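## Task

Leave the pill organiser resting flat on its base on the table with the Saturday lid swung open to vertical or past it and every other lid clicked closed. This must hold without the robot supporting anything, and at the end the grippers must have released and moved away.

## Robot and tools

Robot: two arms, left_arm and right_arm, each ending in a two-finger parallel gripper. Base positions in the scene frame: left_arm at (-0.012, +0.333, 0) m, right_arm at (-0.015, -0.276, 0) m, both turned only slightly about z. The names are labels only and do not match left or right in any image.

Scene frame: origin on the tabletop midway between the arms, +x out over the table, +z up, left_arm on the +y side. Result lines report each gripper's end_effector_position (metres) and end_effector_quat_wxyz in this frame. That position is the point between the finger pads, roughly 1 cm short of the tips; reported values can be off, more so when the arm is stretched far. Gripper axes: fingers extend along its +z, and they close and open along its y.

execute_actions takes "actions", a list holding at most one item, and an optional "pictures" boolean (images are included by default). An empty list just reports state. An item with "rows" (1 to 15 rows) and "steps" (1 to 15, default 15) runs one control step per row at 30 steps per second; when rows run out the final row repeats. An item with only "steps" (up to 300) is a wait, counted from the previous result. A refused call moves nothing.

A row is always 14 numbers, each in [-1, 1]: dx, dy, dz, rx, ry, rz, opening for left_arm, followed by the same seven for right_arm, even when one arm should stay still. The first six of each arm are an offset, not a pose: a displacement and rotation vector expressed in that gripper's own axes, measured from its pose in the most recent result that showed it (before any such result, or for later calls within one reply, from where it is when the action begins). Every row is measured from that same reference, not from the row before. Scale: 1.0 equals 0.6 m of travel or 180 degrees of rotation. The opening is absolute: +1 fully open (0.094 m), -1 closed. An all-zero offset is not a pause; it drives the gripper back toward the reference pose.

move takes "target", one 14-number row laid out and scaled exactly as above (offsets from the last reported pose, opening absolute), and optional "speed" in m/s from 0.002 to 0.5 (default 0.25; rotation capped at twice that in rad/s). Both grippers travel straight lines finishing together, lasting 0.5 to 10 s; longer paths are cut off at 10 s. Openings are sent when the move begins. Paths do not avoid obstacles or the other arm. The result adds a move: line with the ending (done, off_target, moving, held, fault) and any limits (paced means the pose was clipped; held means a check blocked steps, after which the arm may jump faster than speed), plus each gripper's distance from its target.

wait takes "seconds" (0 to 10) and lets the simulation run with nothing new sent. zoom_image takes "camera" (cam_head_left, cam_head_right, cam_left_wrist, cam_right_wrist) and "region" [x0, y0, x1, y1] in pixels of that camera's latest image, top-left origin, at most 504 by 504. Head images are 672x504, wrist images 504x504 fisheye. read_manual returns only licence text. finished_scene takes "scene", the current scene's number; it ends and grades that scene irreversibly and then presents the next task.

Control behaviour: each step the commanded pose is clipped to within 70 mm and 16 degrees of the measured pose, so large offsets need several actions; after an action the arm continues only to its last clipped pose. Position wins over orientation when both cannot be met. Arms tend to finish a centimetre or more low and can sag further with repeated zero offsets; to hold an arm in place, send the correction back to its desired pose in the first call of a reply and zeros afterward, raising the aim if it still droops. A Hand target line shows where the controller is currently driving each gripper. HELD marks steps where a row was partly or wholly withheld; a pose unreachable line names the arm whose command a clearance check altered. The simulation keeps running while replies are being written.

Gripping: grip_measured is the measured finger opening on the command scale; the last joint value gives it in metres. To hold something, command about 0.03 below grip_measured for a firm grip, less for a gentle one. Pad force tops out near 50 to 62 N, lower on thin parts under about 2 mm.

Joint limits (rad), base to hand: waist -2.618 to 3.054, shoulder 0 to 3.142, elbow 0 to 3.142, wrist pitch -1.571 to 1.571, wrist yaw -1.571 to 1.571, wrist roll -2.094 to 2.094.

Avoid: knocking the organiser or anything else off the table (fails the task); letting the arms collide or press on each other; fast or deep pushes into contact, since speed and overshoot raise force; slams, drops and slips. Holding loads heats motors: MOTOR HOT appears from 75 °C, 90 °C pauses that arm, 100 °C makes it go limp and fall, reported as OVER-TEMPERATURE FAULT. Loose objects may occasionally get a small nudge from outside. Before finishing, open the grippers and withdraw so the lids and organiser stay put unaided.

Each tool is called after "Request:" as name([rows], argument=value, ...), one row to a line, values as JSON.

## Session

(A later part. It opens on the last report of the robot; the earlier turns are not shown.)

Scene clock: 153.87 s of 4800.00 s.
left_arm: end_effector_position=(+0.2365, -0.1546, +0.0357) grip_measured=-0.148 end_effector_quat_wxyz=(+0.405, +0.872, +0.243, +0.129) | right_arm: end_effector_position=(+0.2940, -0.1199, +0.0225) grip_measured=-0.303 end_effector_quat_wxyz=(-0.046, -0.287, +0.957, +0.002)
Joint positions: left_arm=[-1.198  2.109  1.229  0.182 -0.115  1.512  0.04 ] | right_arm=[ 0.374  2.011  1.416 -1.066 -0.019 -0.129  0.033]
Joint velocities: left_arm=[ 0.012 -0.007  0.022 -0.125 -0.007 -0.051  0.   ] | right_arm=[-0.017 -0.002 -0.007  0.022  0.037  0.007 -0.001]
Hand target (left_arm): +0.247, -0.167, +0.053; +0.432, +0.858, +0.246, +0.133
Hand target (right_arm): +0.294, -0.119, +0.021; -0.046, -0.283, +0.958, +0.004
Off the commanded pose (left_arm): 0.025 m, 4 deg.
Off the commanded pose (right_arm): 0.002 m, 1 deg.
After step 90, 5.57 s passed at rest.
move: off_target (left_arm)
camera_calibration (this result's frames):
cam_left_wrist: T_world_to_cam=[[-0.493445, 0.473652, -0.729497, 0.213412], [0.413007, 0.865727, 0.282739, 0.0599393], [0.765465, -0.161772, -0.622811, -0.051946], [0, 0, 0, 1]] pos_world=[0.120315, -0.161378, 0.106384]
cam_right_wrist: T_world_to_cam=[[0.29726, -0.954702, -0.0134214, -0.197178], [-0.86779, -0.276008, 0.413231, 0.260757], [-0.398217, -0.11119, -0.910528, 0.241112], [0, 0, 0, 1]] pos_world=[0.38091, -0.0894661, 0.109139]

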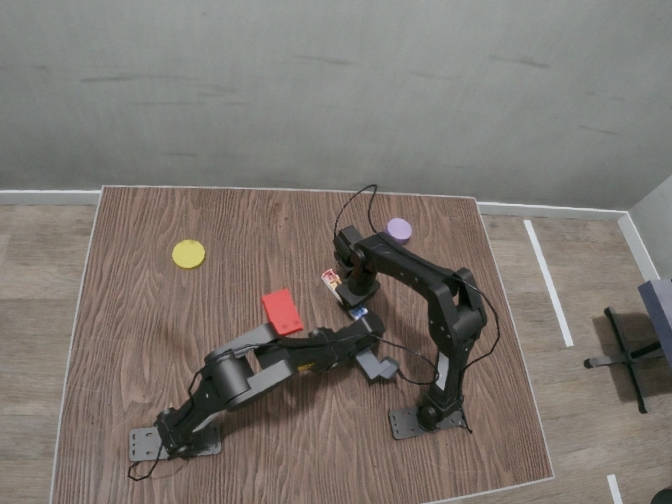

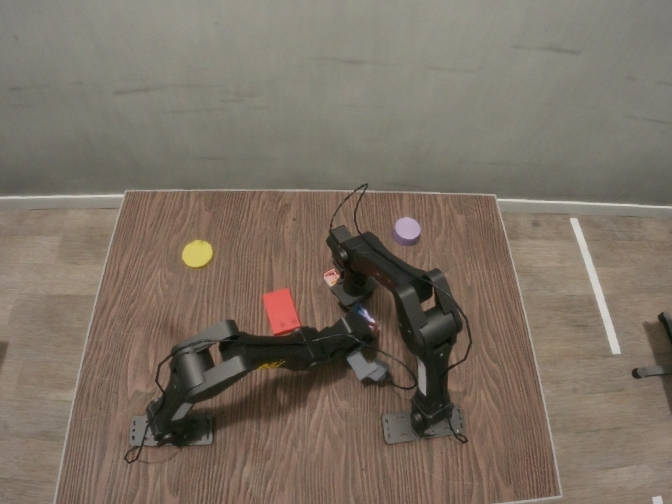

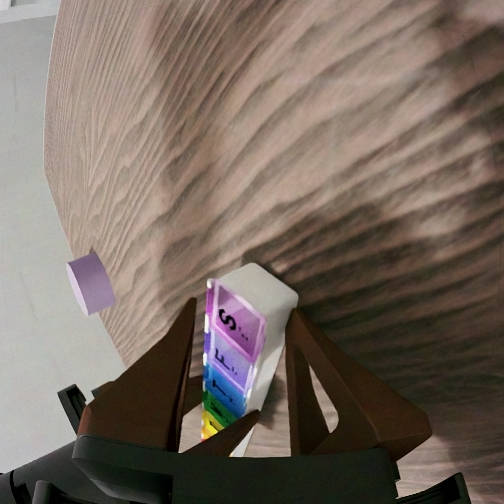

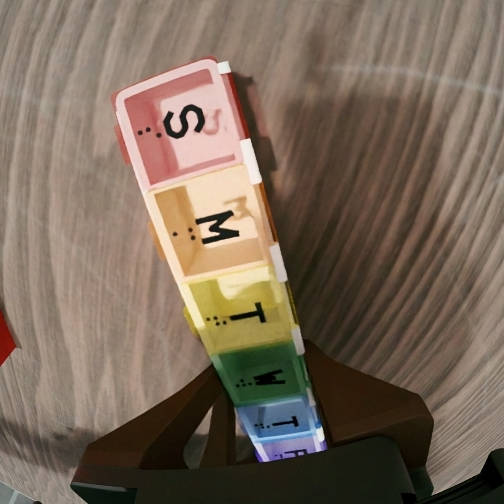

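Request:
move(target=[0.010,0.070,-0.0325,-0.03,0,0,-0.15, 0,0.003,0.006,0,0,0,-0.36], speed=0.03)

Request:
zoom_image(camera="cam_left_wrist", region=[170, 210, 330, 370])

Scene clock: 161.27 s of 4800.00 s.
left_arm: end_effector_position=(+0.2363, -0.1542, +0.0443) grip_measured=-0.148 end_effector_quat_wxyz=(+0.407, +0.873, +0.233, +0.134) | right_arm: end_effector_position=(+0.2941, -0.1199, +0.0225) grip_measured=-0.303 end_effector_quat_wxyz=(-0.046, -0.288, +0.956, +0.002)
Joint positions: left_arm=[-1.198  2.088  1.229  0.168 -0.115  1.534  0.04 ] | right_arm=[ 0.374  2.011  1.416 -1.066 -0.018 -0.131  0.033]
Joint velocities: left_arm=[-0.012 -0.017  0.027 -0.066  0.022 -0.022  0.   ] | right_arm=[-0.002  0.002  0.002 -0.037  0.007  0.051 -0.   ]
Hand target (left_arm): +0.246, -0.162, +0.081; +0.446, +0.852, +0.236, +0.141
Hand target (right_arm): +0.293, -0.118, +0.019; -0.046, -0.287, +0.957, +0.002
Off the commanded pose (left_arm): 0.039 m, 5 deg.
Off the commanded pose (right_arm): 0.004 m, 0 deg.
After step 90, 2.60 s passed at rest.
move: off_target (left_arm)
camera_calibration (this result's frames):
cam_left_wrist: T_world_to_cam=[[-0.473731, 0.482732, -0.736579, 0.216385], [0.420295, 0.858918, 0.292597, 0.054035], [0.773906, -0.170968, -0.609786, -0.0504102], [0, 0, 0, 1]] pos_world=[0.118811, -0.159486, 0.112835]
cam_right_wrist: T_world_to_cam=[[0.299107, -0.954128, -0.0132212, -0.197724], [-0.867306, -0.277615, 0.413171, 0.260433], [-0.397888, -0.112115, -0.910558, 0.240909], [0, 0, 0, 1]] pos_world=[0.38087, -0.0893444, 0.109144]

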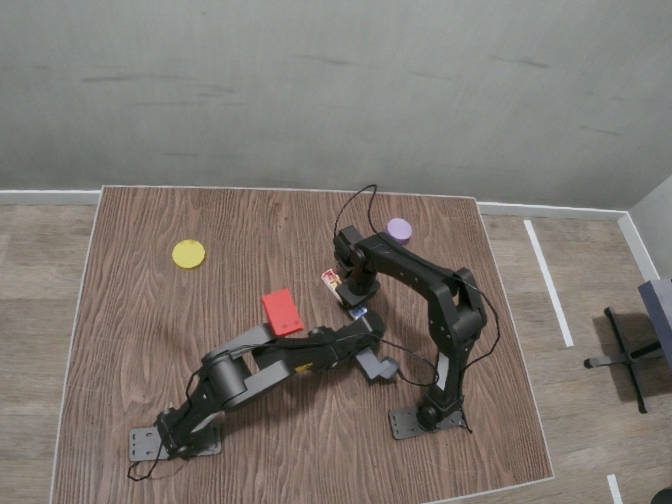

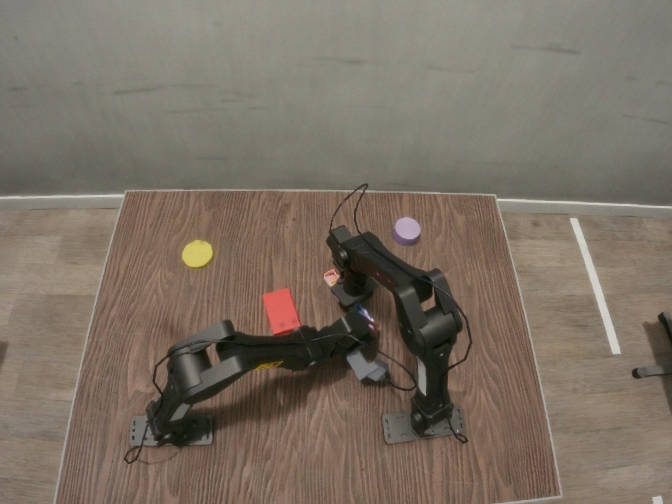

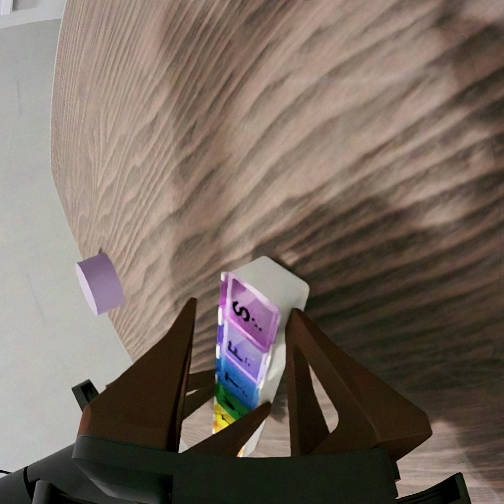

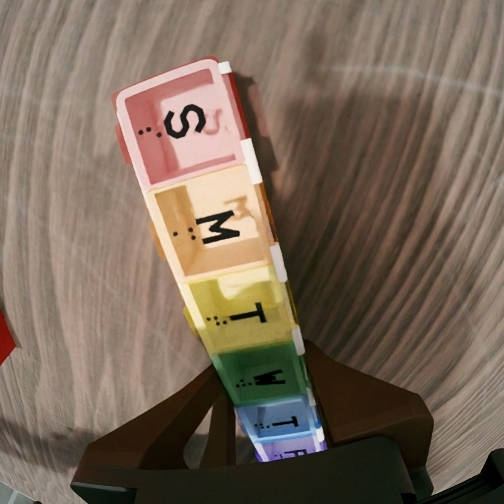

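Region (170, 210, 330, 370) of cam_left_wrist's 504x504 image, scaled by 3.150, with more detail than that image has.

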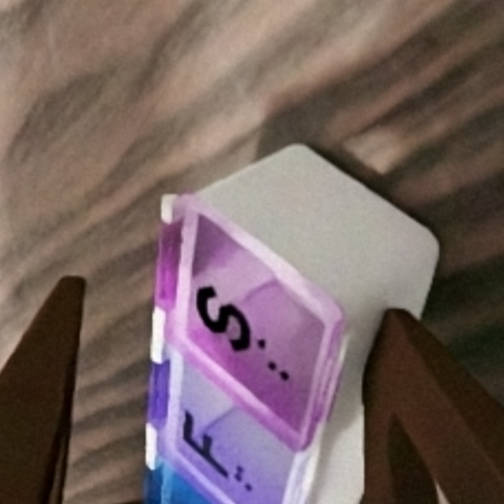

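Request:
move(target=[0.009,0.070,-0.032,-0.05,0,0,-0.4, 0,0.003,0.006,0,0,0,-0.36], speed=0.03)

Request:
zoom_image(camera="cam_left_wrist", region=[150, 190, 330, 370])

Scene clock: 168.83 s of 4800.00 s.
left_arm: end_effector_position=(+0.2353, -0.1518, +0.0463) grip_measured=-0.398 end_effector_quat_wxyz=(+0.419, +0.869, +0.221, +0.143) | right_arm: end_effector_position=(+0.2943, -0.1205, +0.0225) grip_measured=-0.303 end_effector_quat_wxyz=(-0.046, -0.292, +0.955, +0.000)
Joint positions: left_arm=[-1.198  2.074  1.187  0.228 -0.115  1.562  0.028] | right_arm=[ 0.374  2.011  1.416 -1.066 -0.015 -0.139  0.033]
Joint velocities: left_arm=[-0.007 -0.037  0.017 -0.007 -0.037  0.022 -0.001] | right_arm=[-0.007 -0.012 -0.007 -0.037  0.051 -0.051 -0.   ]
Hand target (left_arm): +0.244, -0.162, +0.090; +0.473, +0.839, +0.221, +0.152
Hand target (right_arm): +0.293, -0.119, +0.019; -0.046, -0.289, +0.956, +0.002
Off the commanded pose (left_arm): 0.045 m, 7 deg.
Off the commanded pose (right_arm): 0.004 m, 0 deg.
After step 90, 1.73 s passed at rest.
move: off_target (left_arm)
camera_calibration (this result's frames):
cam_left_wrist: T_world_to_cam=[[-0.441966, 0.478328, -0.75886, 0.20909], [0.425961, 0.856415, 0.291737, 0.050215], [0.789445, -0.194307, -0.582256, -0.0564292], [0, 0, 0, 1]] pos_world=[0.115569, -0.153983, 0.111164]
cam_right_wrist: T_world_to_cam=[[0.306657, -0.951762, -0.010538, -0.200327], [-0.865631, -0.283476, 0.412704, 0.259328], [-0.395783, -0.117437, -0.910804, 0.239689], [0, 0, 0, 1]] pos_world=[0.380779, -0.0890017, 0.109173]

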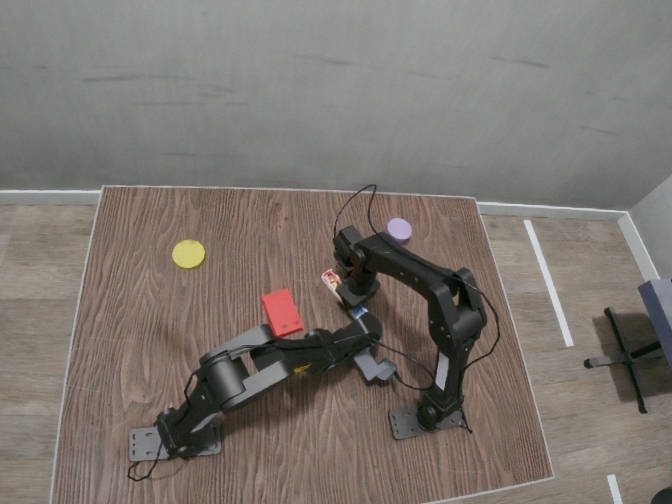

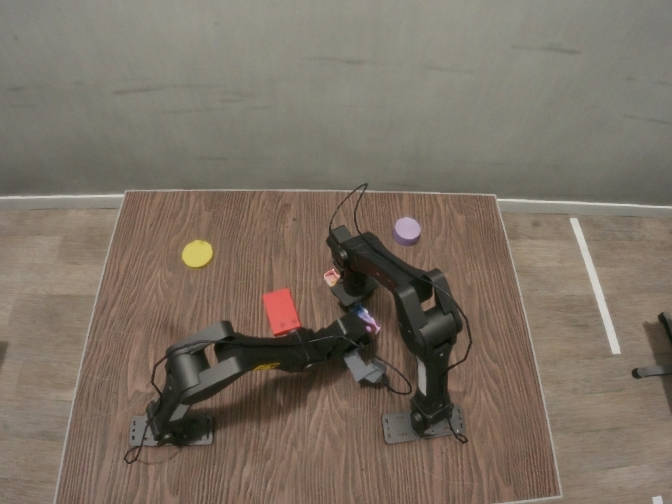

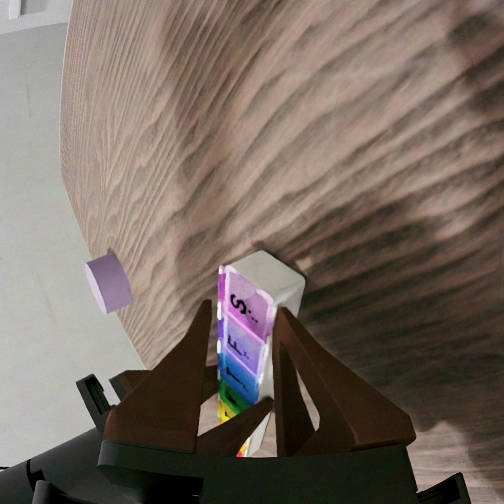

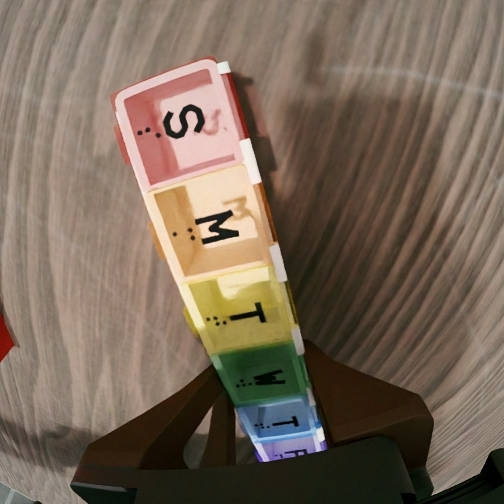

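Region (150, 190, 330, 370) of cam_left_wrist's 504x504 image, scaled by 2.800, with more detail than that image has.

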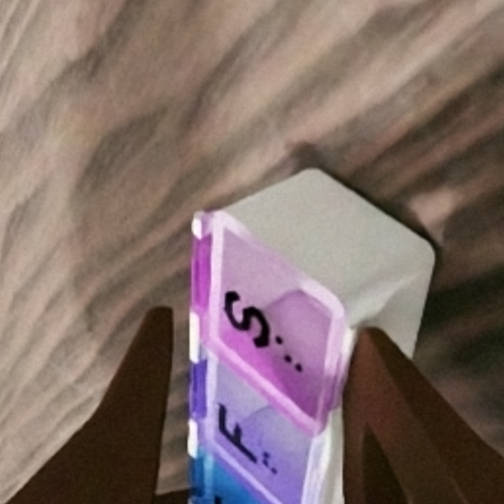

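Request:
move(target=[0.009,0.095,-0.052,-0.07,0,0,-0.5, 0,0.003,0.010,0,0,0,-0.36], speed=0.04)

Request:
zoom_image(camera="cam_left_wrist", region=[150, 190, 330, 370])

Scene clock: 177.47 s of 4800.00 s.
left_arm: end_effector_position=(+0.2393, -0.1606, +0.0873) grip_measured=-0.498 end_effector_quat_wxyz=(+0.487, +0.834, +0.202, +0.164) | right_arm: end_effector_position=(+0.2944, -0.1206, +0.0225) grip_measured=-0.303 end_effector_quat_wxyz=(-0.046, -0.293, +0.955, +0.000)
Joint positions: left_arm=[-1.198  2.019  1.134  0.391 -0.115  1.597  0.024] | right_arm=[ 0.374  2.011  1.416 -1.066 -0.014 -0.142  0.033]
Joint velocities: left_arm=[-0.002 -0.012 -0.012  0.051  0.066  0.007 -0.   ] | right_arm=[-0.012 -0.012  0.002 -0.037  0.007 -0.022 -0.   ]
Hand target (left_arm): +0.241, -0.161, +0.111; +0.512, +0.819, +0.202, +0.165
Hand target (right_arm): +0.293, -0.119, +0.017; -0.046, -0.292, +0.955, +0.000
Off the commanded pose (left_arm): 0.024 m, 3 deg.
Off the commanded pose (right_arm): 0.006 m, 0 deg.
After step 90, 2.67 s passed at rest.
move: off_target (left_arm)
camera_calibration (this result's frames):
cam_left_wrist: T_world_to_cam=[[-0.358284, 0.377626, -0.853833, 0.218306], [0.418637, 0.882433, 0.214607, 0.056717], [0.834491, -0.280556, -0.47425, -0.0715095], [0, 0, 0, 1]] pos_world=[0.114146, -0.152549, 0.140312]
cam_right_wrist: T_world_to_cam=[[0.309255, -0.950926, -0.0100296, -0.201137], [-0.864964, -0.285651, 0.412603, 0.25889], [-0.39522, -0.118925, -0.910856, 0.239353], [0, 0, 0, 1]] pos_world=[0.38073, -0.0888492, 0.10918]

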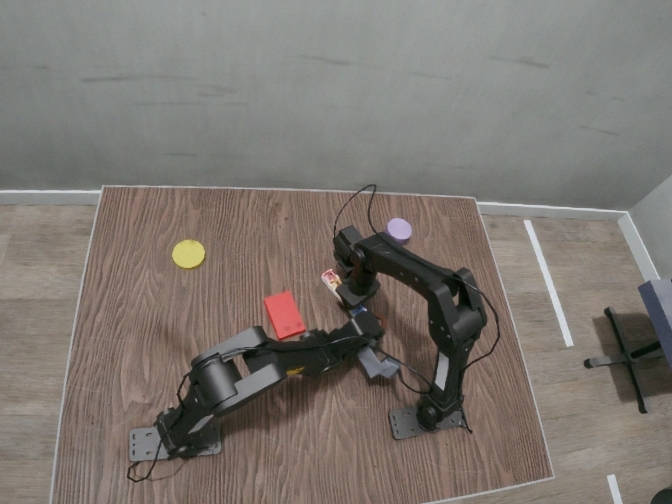

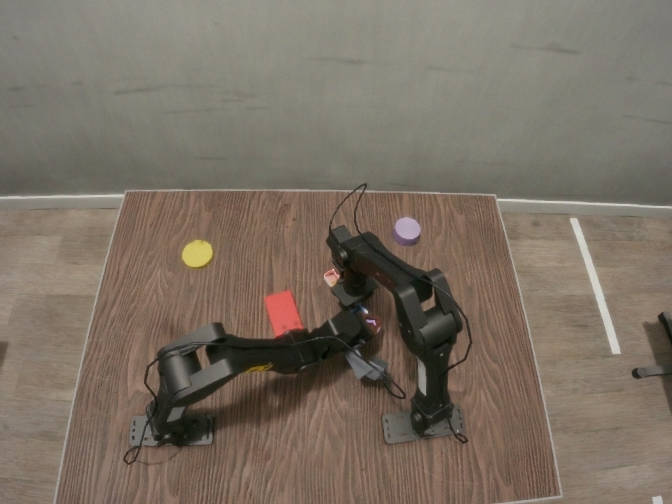

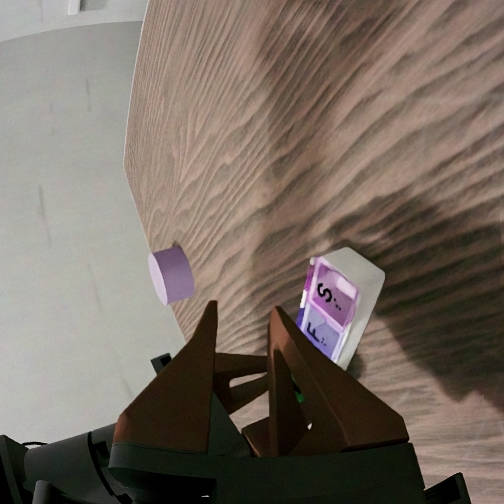

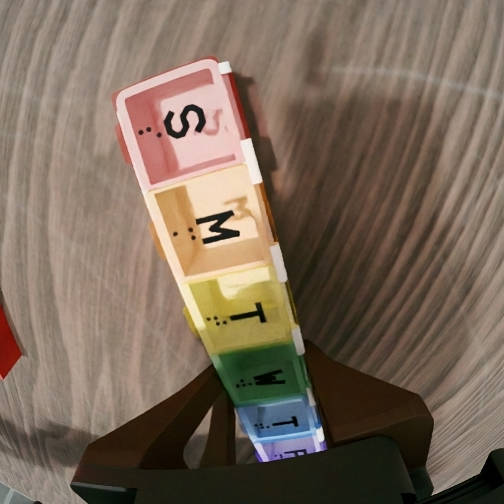

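Region (150, 190, 330, 370) of cam_left_wrist's 504x504 image, scaled by 2.800, with more detail than that image has.

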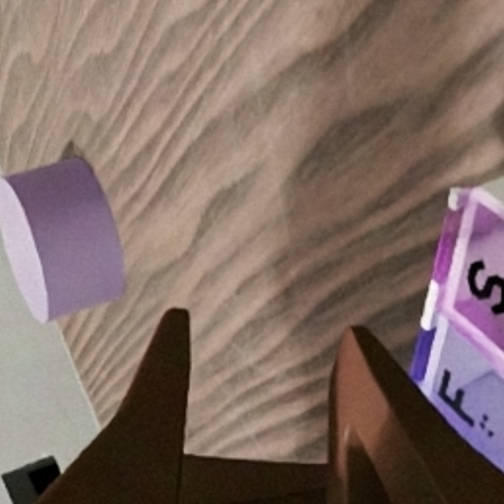

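Request:
zoom_image(camera="cam_left_wrist", region=[280, 230, 410, 380])

Region (280, 230, 410, 380) of cam_left_wrist's 504x504 image, scaled by 3.360, with more detail than that image has; it fills the left 437 columns of this view, and the rest is white.

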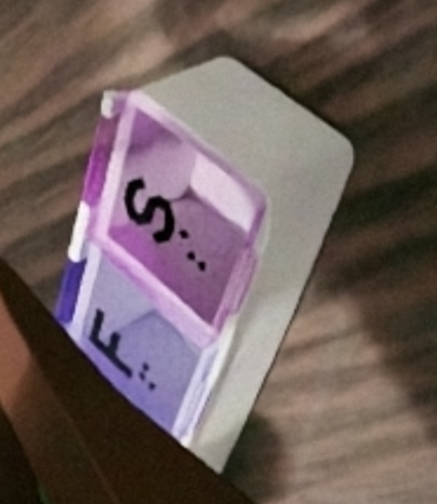

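Request:
move(target=[0.008,-0.028,-0.052,0,0,-0.028,-0.15, 0,0,0,0,0,0,-0.36], speed=0.1)

Scene clock: 204.50 s of 4800.00 s.
left_arm: end_effector_position=(+0.2242, -0.1278, +0.0695) grip_measured=-0.152 end_effector_quat_wxyz=(+0.472, +0.838, +0.232, +0.144) | right_arm: end_effector_position=(+0.2944, -0.1206, +0.0225) grip_measured=-0.303 end_effector_quat_wxyz=(-0.046, -0.294, +0.955, +0.000)
Joint positions: left_arm=[-1.198  1.946  0.982  0.421 -0.115  1.527  0.04 ] | right_arm=[ 0.374  2.011  1.416 -1.066 -0.014 -0.142  0.033]
Joint velocities: left_arm=[-0.002  0.007 -0.022  0.007  0.022 -0.022 -0.001] | right_arm=[-0.012  0.002  0.027 -0.051 -0.037 -0.051 -0.001]
Hand target (left_arm): +0.226, -0.128, +0.088; +0.493, +0.824, +0.238, +0.142
Hand target (right_arm): +0.294, -0.121, +0.022; -0.046, -0.293, +0.955, +0.000
Off the commanded pose (left_arm): 0.018 m, 3 deg.
Off the commanded pose (right_arm): 0.000 m, 0 deg.
After step 90, 23.13 s passed at rest.
move: off_target (left_arm)
camera_calibration (this result's frames):
cam_left_wrist: T_world_to_cam=[[-0.431091, 0.373413, -0.821415, 0.198877], [0.402724, 0.89427, 0.195177, 0.0443324], [0.807449, -0.246665, -0.535895, -0.0434337], [0, 0, 0, 1]] pos_world=[0.102951, -0.124622, 0.131432]
cam_right_wrist: T_world_to_cam=[[0.309616, -0.950808, -0.0100644, -0.201228], [-0.864851, -0.285993, 0.412603, 0.258815], [-0.395184, -0.119044, -0.910855, 0.239328], [0, 0, 0, 1]] pos_world=[0.380719, -0.0888193, 0.10918]

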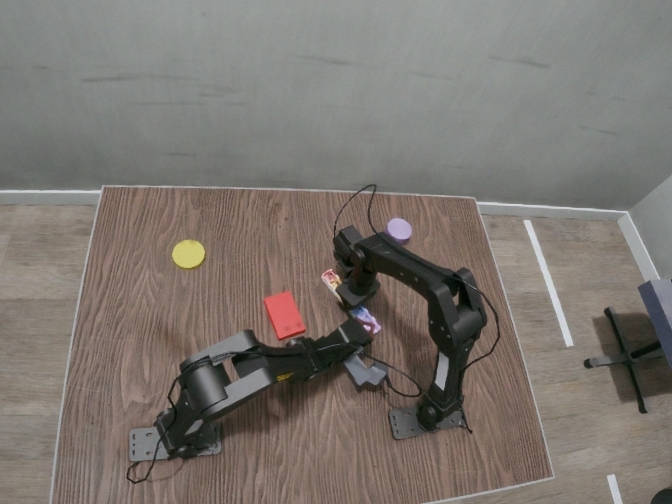

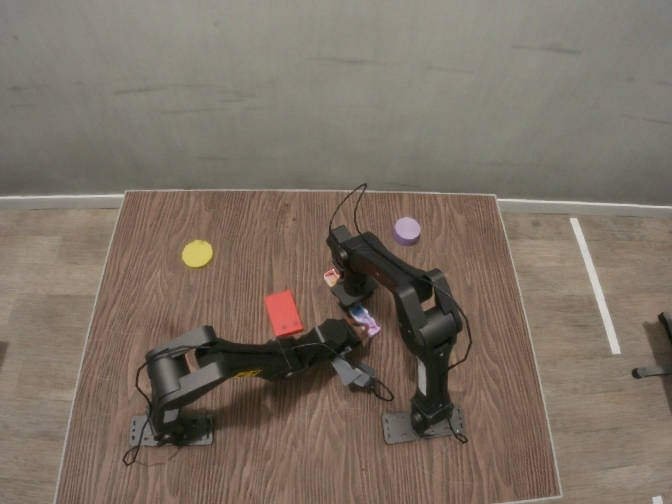

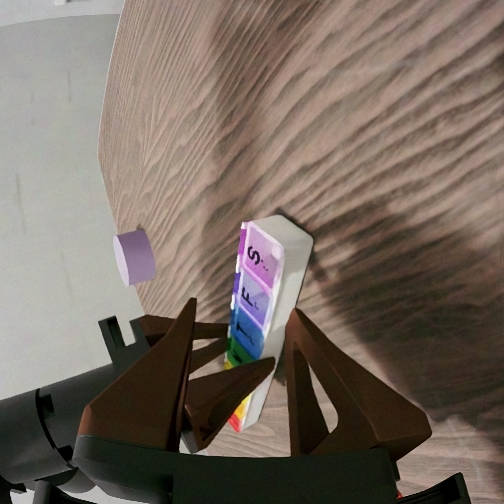

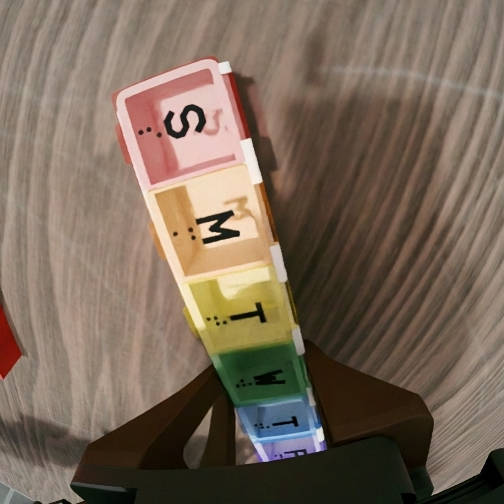

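Request:
move(target=[0.020,-0.014,0.033,-0.015,0,0,-0.15, 0,0,0,0,0,0,-0.36], speed=0.06)

Scene clock: 214.93 s of 4800.00 s.
left_arm: end_effector_position=(+0.2395, -0.1313, +0.0506) grip_measured=-0.152 end_effector_quat_wxyz=(+0.484, +0.831, +0.227, +0.152) | right_arm: end_effector_position=(+0.2944, -0.1206, +0.0225) grip_measured=-0.303 end_effector_quat_wxyz=(-0.046, -0.294, +0.955, +0.000)
Joint positions: left_arm=[-1.168  2.035  0.982  0.544 -0.095  1.556  0.04 ] | right_arm=[ 0.374  2.011  1.416 -1.066 -0.014 -0.142  0.033]
Joint velocities: left_arm=[ 0.012 -0.007 -0.007 -0.051  0.022 -0.051  0.001] | right_arm=[-0.012 -0.002  0.002 -0.007 -0.007 -0.037 -0.   ]
Hand target (left_arm): +0.242, -0.132, +0.052; +0.492, +0.827, +0.228, +0.149
Hand target (right_arm): +0.294, -0.121, +0.022; -0.046, -0.293, +0.955, +0.000
Off the commanded pose (left_arm): 0.003 m, 1 deg.
Off the commanded pose (right_arm): 0.000 m, 0 deg.
After step 90, 6.43 s passed at rest.
move: done
camera_calibration (this result's frames):
cam_left_wrist: T_world_to_cam=[[-0.408039, 0.356701, -0.840398, 0.184525], [0.398748, 0.897705, 0.18742, 0.0467916], [0.821282, -0.258632, -0.508533, -0.0730755], [0, 0, 0, 1]] pos_world=[0.116651, -0.126725, 0.109143]
cam_right_wrist: T_world_to_cam=[[0.309616, -0.950808, -0.0100644, -0.201228], [-0.864851, -0.285993, 0.412603, 0.258815], [-0.395184, -0.119044, -0.910855, 0.239328], [0, 0, 0, 1]] pos_world=[0.380719, -0.0888193, 0.10918]

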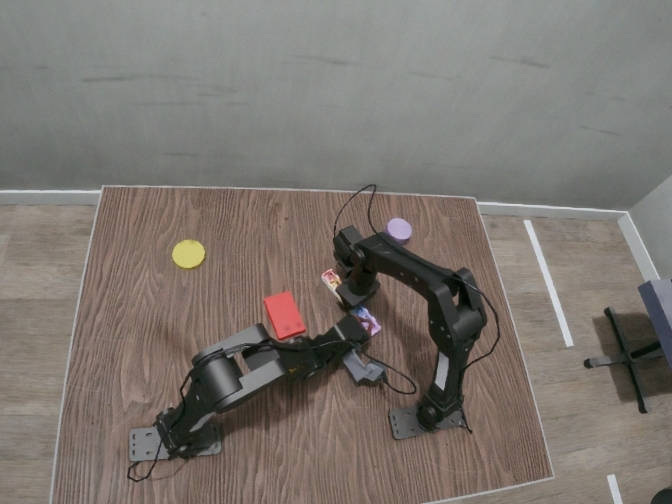

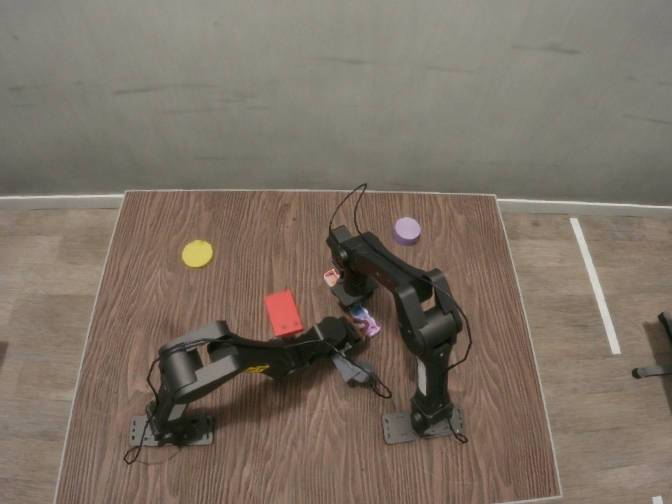

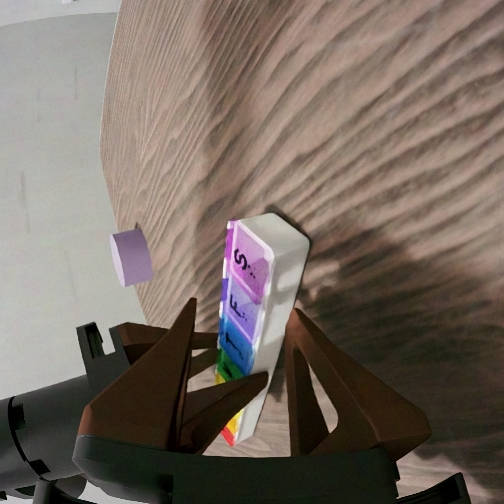

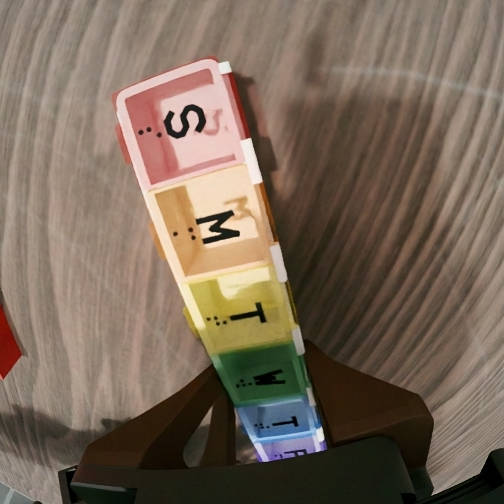

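Request:
move(target=[-0.017,-0.0095,0.006,0,0,0,-0.15, 0,0,0,0,0,0,-0.36], speed=0.05)

Scene clock: 221.60 s of 4800.00 s.
left_arm: end_effector_position=(+0.2334, -0.1331, +0.0405) grip_measured=-0.152 end_effector_quat_wxyz=(+0.476, +0.837, +0.224, +0.155) | right_arm: end_effector_position=(+0.2944, -0.1206, +0.0225) grip_measured=-0.303 end_effector_quat_wxyz=(-0.046, -0.294, +0.955, +0.000)
Joint positions: left_arm=[-1.186  2.057  0.982  0.548 -0.115  1.557  0.04 ] | right_arm=[ 0.374  2.011  1.416 -1.066 -0.014 -0.142  0.033]
Joint velocities: left_arm=[-0.002 -0.012 -0.002 -0.022 -0.037 -0.051 -0.001] | right_arm=[-0.017 -0.007 -0.002 -0.037 -0.081 -0.022 -0.001]
Hand target (left_arm): +0.231, -0.137, +0.043; +0.484, +0.832, +0.227, +0.152
Hand target (right_arm): +0.294, -0.121, +0.022; -0.046, -0.294, +0.955, +0.000
Off the commanded pose (left_arm): 0.005 m, 1 deg.
Off the commanded pose (right_arm): 0.000 m, 0 deg.
After step 90, 2.87 s passed at rest.
move: done
camera_calibration (this result's frames):
cam_left_wrist: T_world_to_cam=[[-0.405763, 0.375067, -0.833476, 0.175773], [0.400197, 0.892764, 0.206918, 0.0509961], [0.821705, -0.249594, -0.512351, -0.0723789], [0, 0, 0, 1]] pos_world=[0.110388, -0.12952, 0.0988675]
cam_right_wrist: T_world_to_cam=[[0.309616, -0.950808, -0.0100644, -0.201228], [-0.864851, -0.285993, 0.412603, 0.258815], [-0.395184, -0.119044, -0.910855, 0.239328], [0, 0, 0, 1]] pos_world=[0.380719, -0.0888193, 0.10918]

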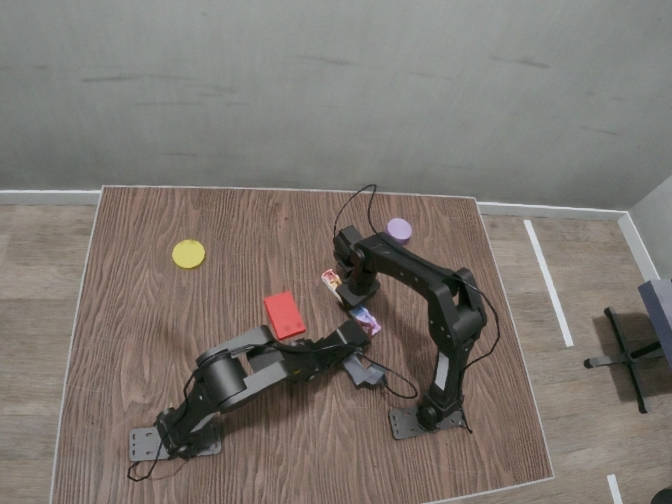

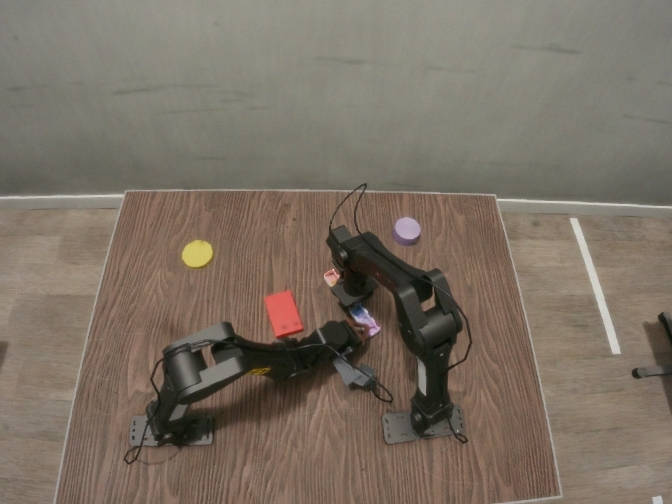

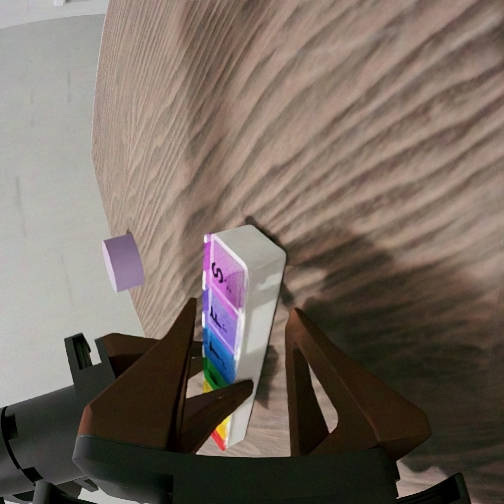

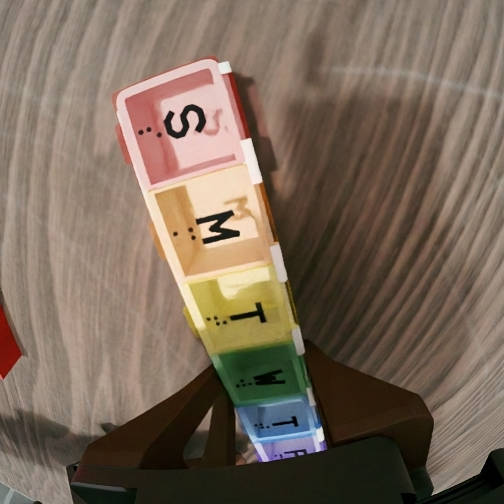

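Request:
move(target=[0.003,0.055,0.045,-0.02,0,0,-0.15, 0,0.005,0.006,0,0,0.02,-0.36], speed=0.04)

Request:
zoom_image(camera="cam_left_wrist", region=[160, 200, 340, 380])

Scene clock: 229.80 s of 4800.00 s.
left_arm: end_effector_position=(+0.2424, -0.1516, +0.0369) grip_measured=-0.152 end_effector_quat_wxyz=(+0.472, +0.840, +0.216, +0.160) | right_arm: end_effector_position=(+0.2958, -0.1234, +0.0225) grip_measured=-0.303 end_effector_quat_wxyz=(-0.044, -0.281, +0.959, -0.009)
Joint positions: left_arm=[-1.186  2.122  1.081  0.509 -0.116  1.577  0.04 ] | right_arm=[ 0.374  2.011  1.416 -1.066  0.003 -0.116  0.033]
Joint velocities: left_arm=[ 0.002 -0.012 -0.002 -0.066  0.022  0.007  0.   ] | right_arm=[ 0.002  0.002 -0.007  0.037 -0.037  0.037 -0.   ]
Hand target (left_arm): +0.254, -0.165, +0.056; +0.501, +0.821, +0.218, +0.162
Hand target (right_arm): +0.292, -0.118, +0.019; -0.046, -0.264, +0.963, -0.001
Off the commanded pose (left_arm): 0.027 m, 4 deg.
Off the commanded pose (right_arm): 0.007 m, 2 deg.
After step 90, 3.87 s passed at rest.
move: off_target (left_arm)
camera_calibration (this result's frames):
cam_left_wrist: T_world_to_cam=[[-0.391989, 0.390158, -0.83314, 0.182271], [0.405307, 0.886231, 0.224325, 0.0617665], [0.825876, -0.249744, -0.505526, -0.0875145], [0, 0, 0, 1]] pos_world=[0.11869, -0.14771, 0.0937605]
cam_right_wrist: T_world_to_cam=[[0.286105, -0.958151, 0.00957416, -0.198718], [-0.875076, -0.257202, 0.409987, 0.265842], [-0.390366, -0.125677, -0.912041, 0.237303], [0, 0, 0, 1]] pos_world=[0.382122, -0.0922034, 0.109341]

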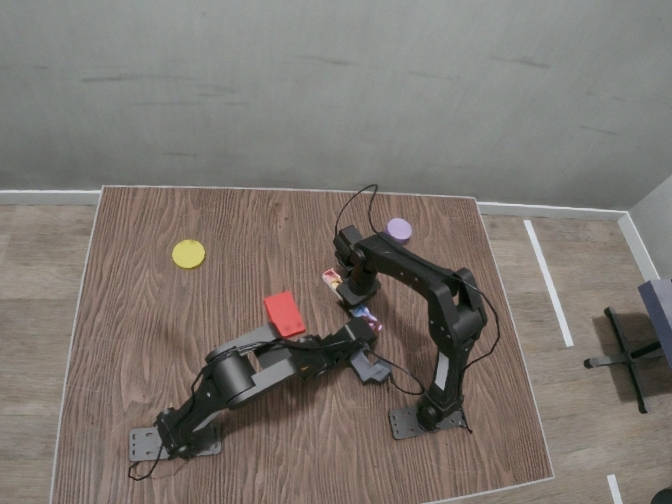

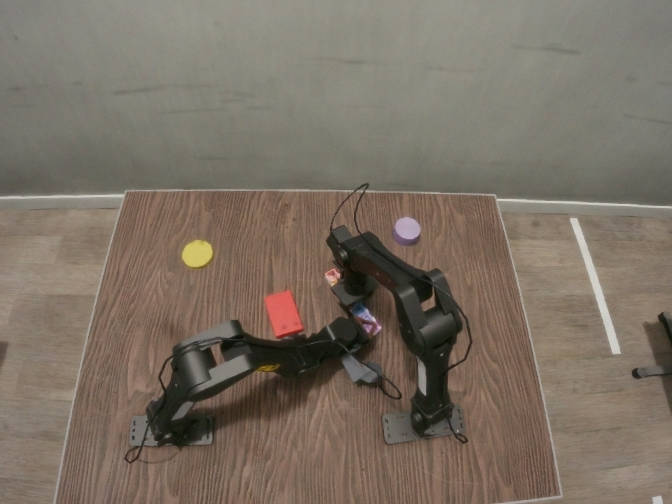

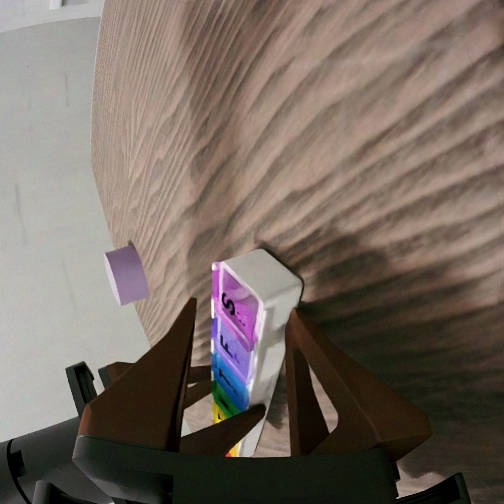

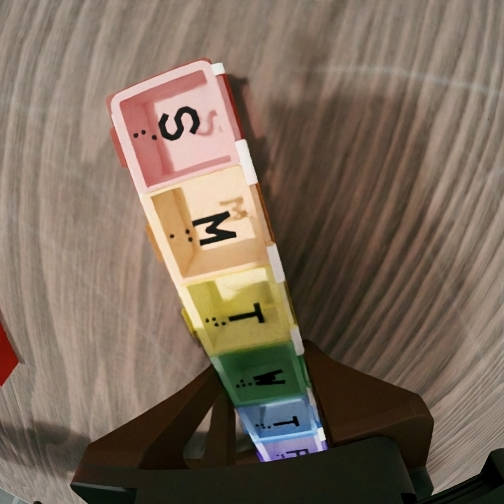

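Region (160, 200, 340, 380) of cam_left_wrist's 504x504 image, scaled by 2.800, with more detail than that image has.

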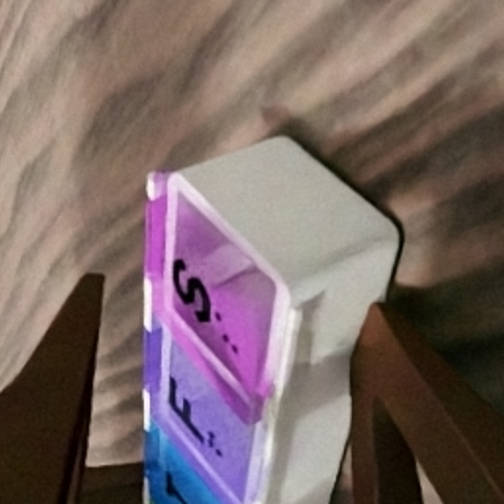

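Request:
move(target=[0.005,0.086,-0.002,-0.02,0,0,-0.15, 0,0.008,0.006,0,0,0.01,-0.36], speed=0.03)

Request:
zoom_image(camera="cam_left_wrist", region=[160, 200, 340, 380])

Scene clock: 239.13 s of 4800.00 s.
left_arm: end_effector_position=(+0.2432, -0.1533, +0.0343) grip_measured=-0.152 end_effector_quat_wxyz=(+0.445, +0.856, +0.211, +0.158) | right_arm: end_effector_position=(+0.2961, -0.1240, +0.0225) grip_measured=-0.303 end_effector_quat_wxyz=(-0.044, -0.281, +0.959, -0.011)
Joint positions: left_arm=[-1.186  2.123  1.137  0.394 -0.117  1.592  0.04 ] | right_arm=[ 0.374  2.011  1.416 -1.066  0.007 -0.115  0.033]
Joint velocities: left_arm=[-0.002 -0.007  0.012 -0.007  0.022  0.007  0.   ] | right_arm=[ 0.007  0.002 -0.022 -0.007 -0.007 -0.037 -0.   ]
Hand target (left_arm): +0.254, -0.171, +0.083; +0.498, +0.825, +0.210, +0.166
Hand target (right_arm): +0.293, -0.120, +0.019; -0.044, -0.267, +0.963, -0.010
Off the commanded pose (left_arm): 0.053 m, 7 deg.
Off the commanded pose (right_arm): 0.007 m, 2 deg.
After step 90, 4.37 s passed at rest.
move: off_target (left_arm)
camera_calibration (this result's frames):
cam_left_wrist: T_world_to_cam=[[-0.401054, 0.443132, -0.801742, 0.19037], [0.41564, 0.867962, 0.271818, 0.0565574], [0.816333, -0.224222, -0.532283, -0.0828289], [0, 0, 0, 1]] pos_world=[0.120457, -0.152021, 0.0931657]
cam_right_wrist: T_world_to_cam=[[0.285322, -0.958338, 0.0134221, -0.199267], [-0.875985, -0.25507, 0.409377, 0.266493], [-0.388898, -0.128562, -0.912266, 0.236559], [0, 0, 0, 1]] pos_world=[0.382296, -0.0925783, 0.109383]

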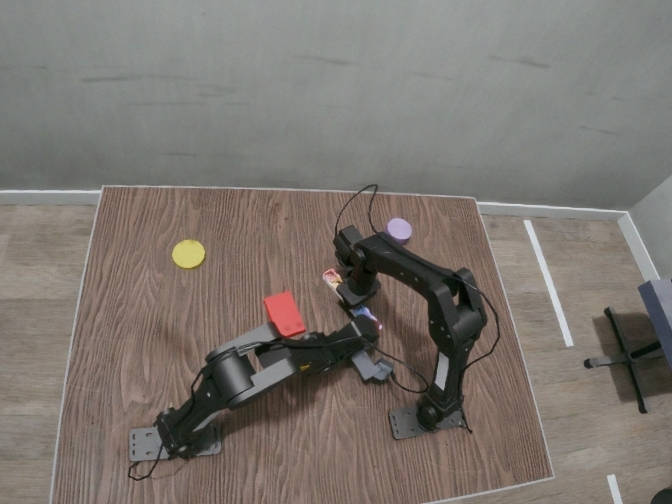

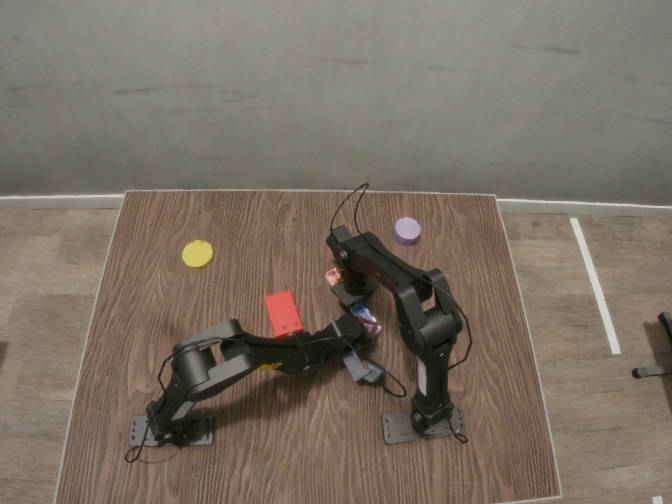

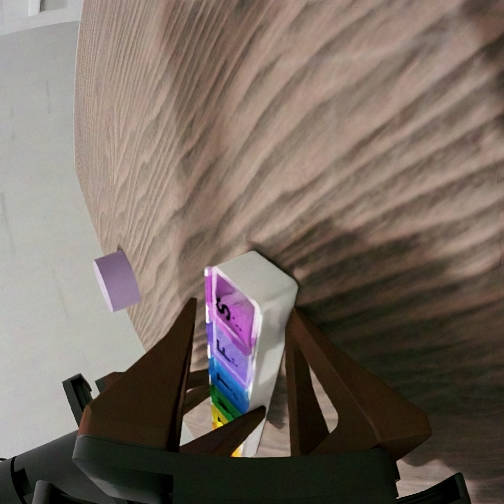

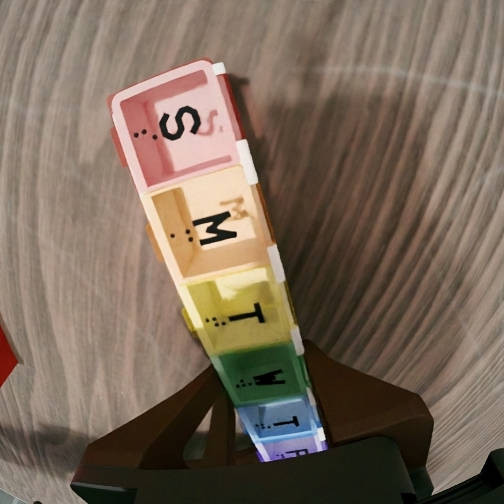

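Region (160, 200, 340, 380) of cam_left_wrist's 504x504 image, scaled by 2.800, with more detail than that image has.

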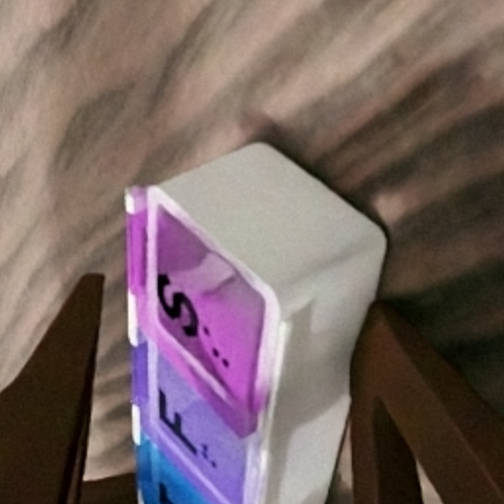

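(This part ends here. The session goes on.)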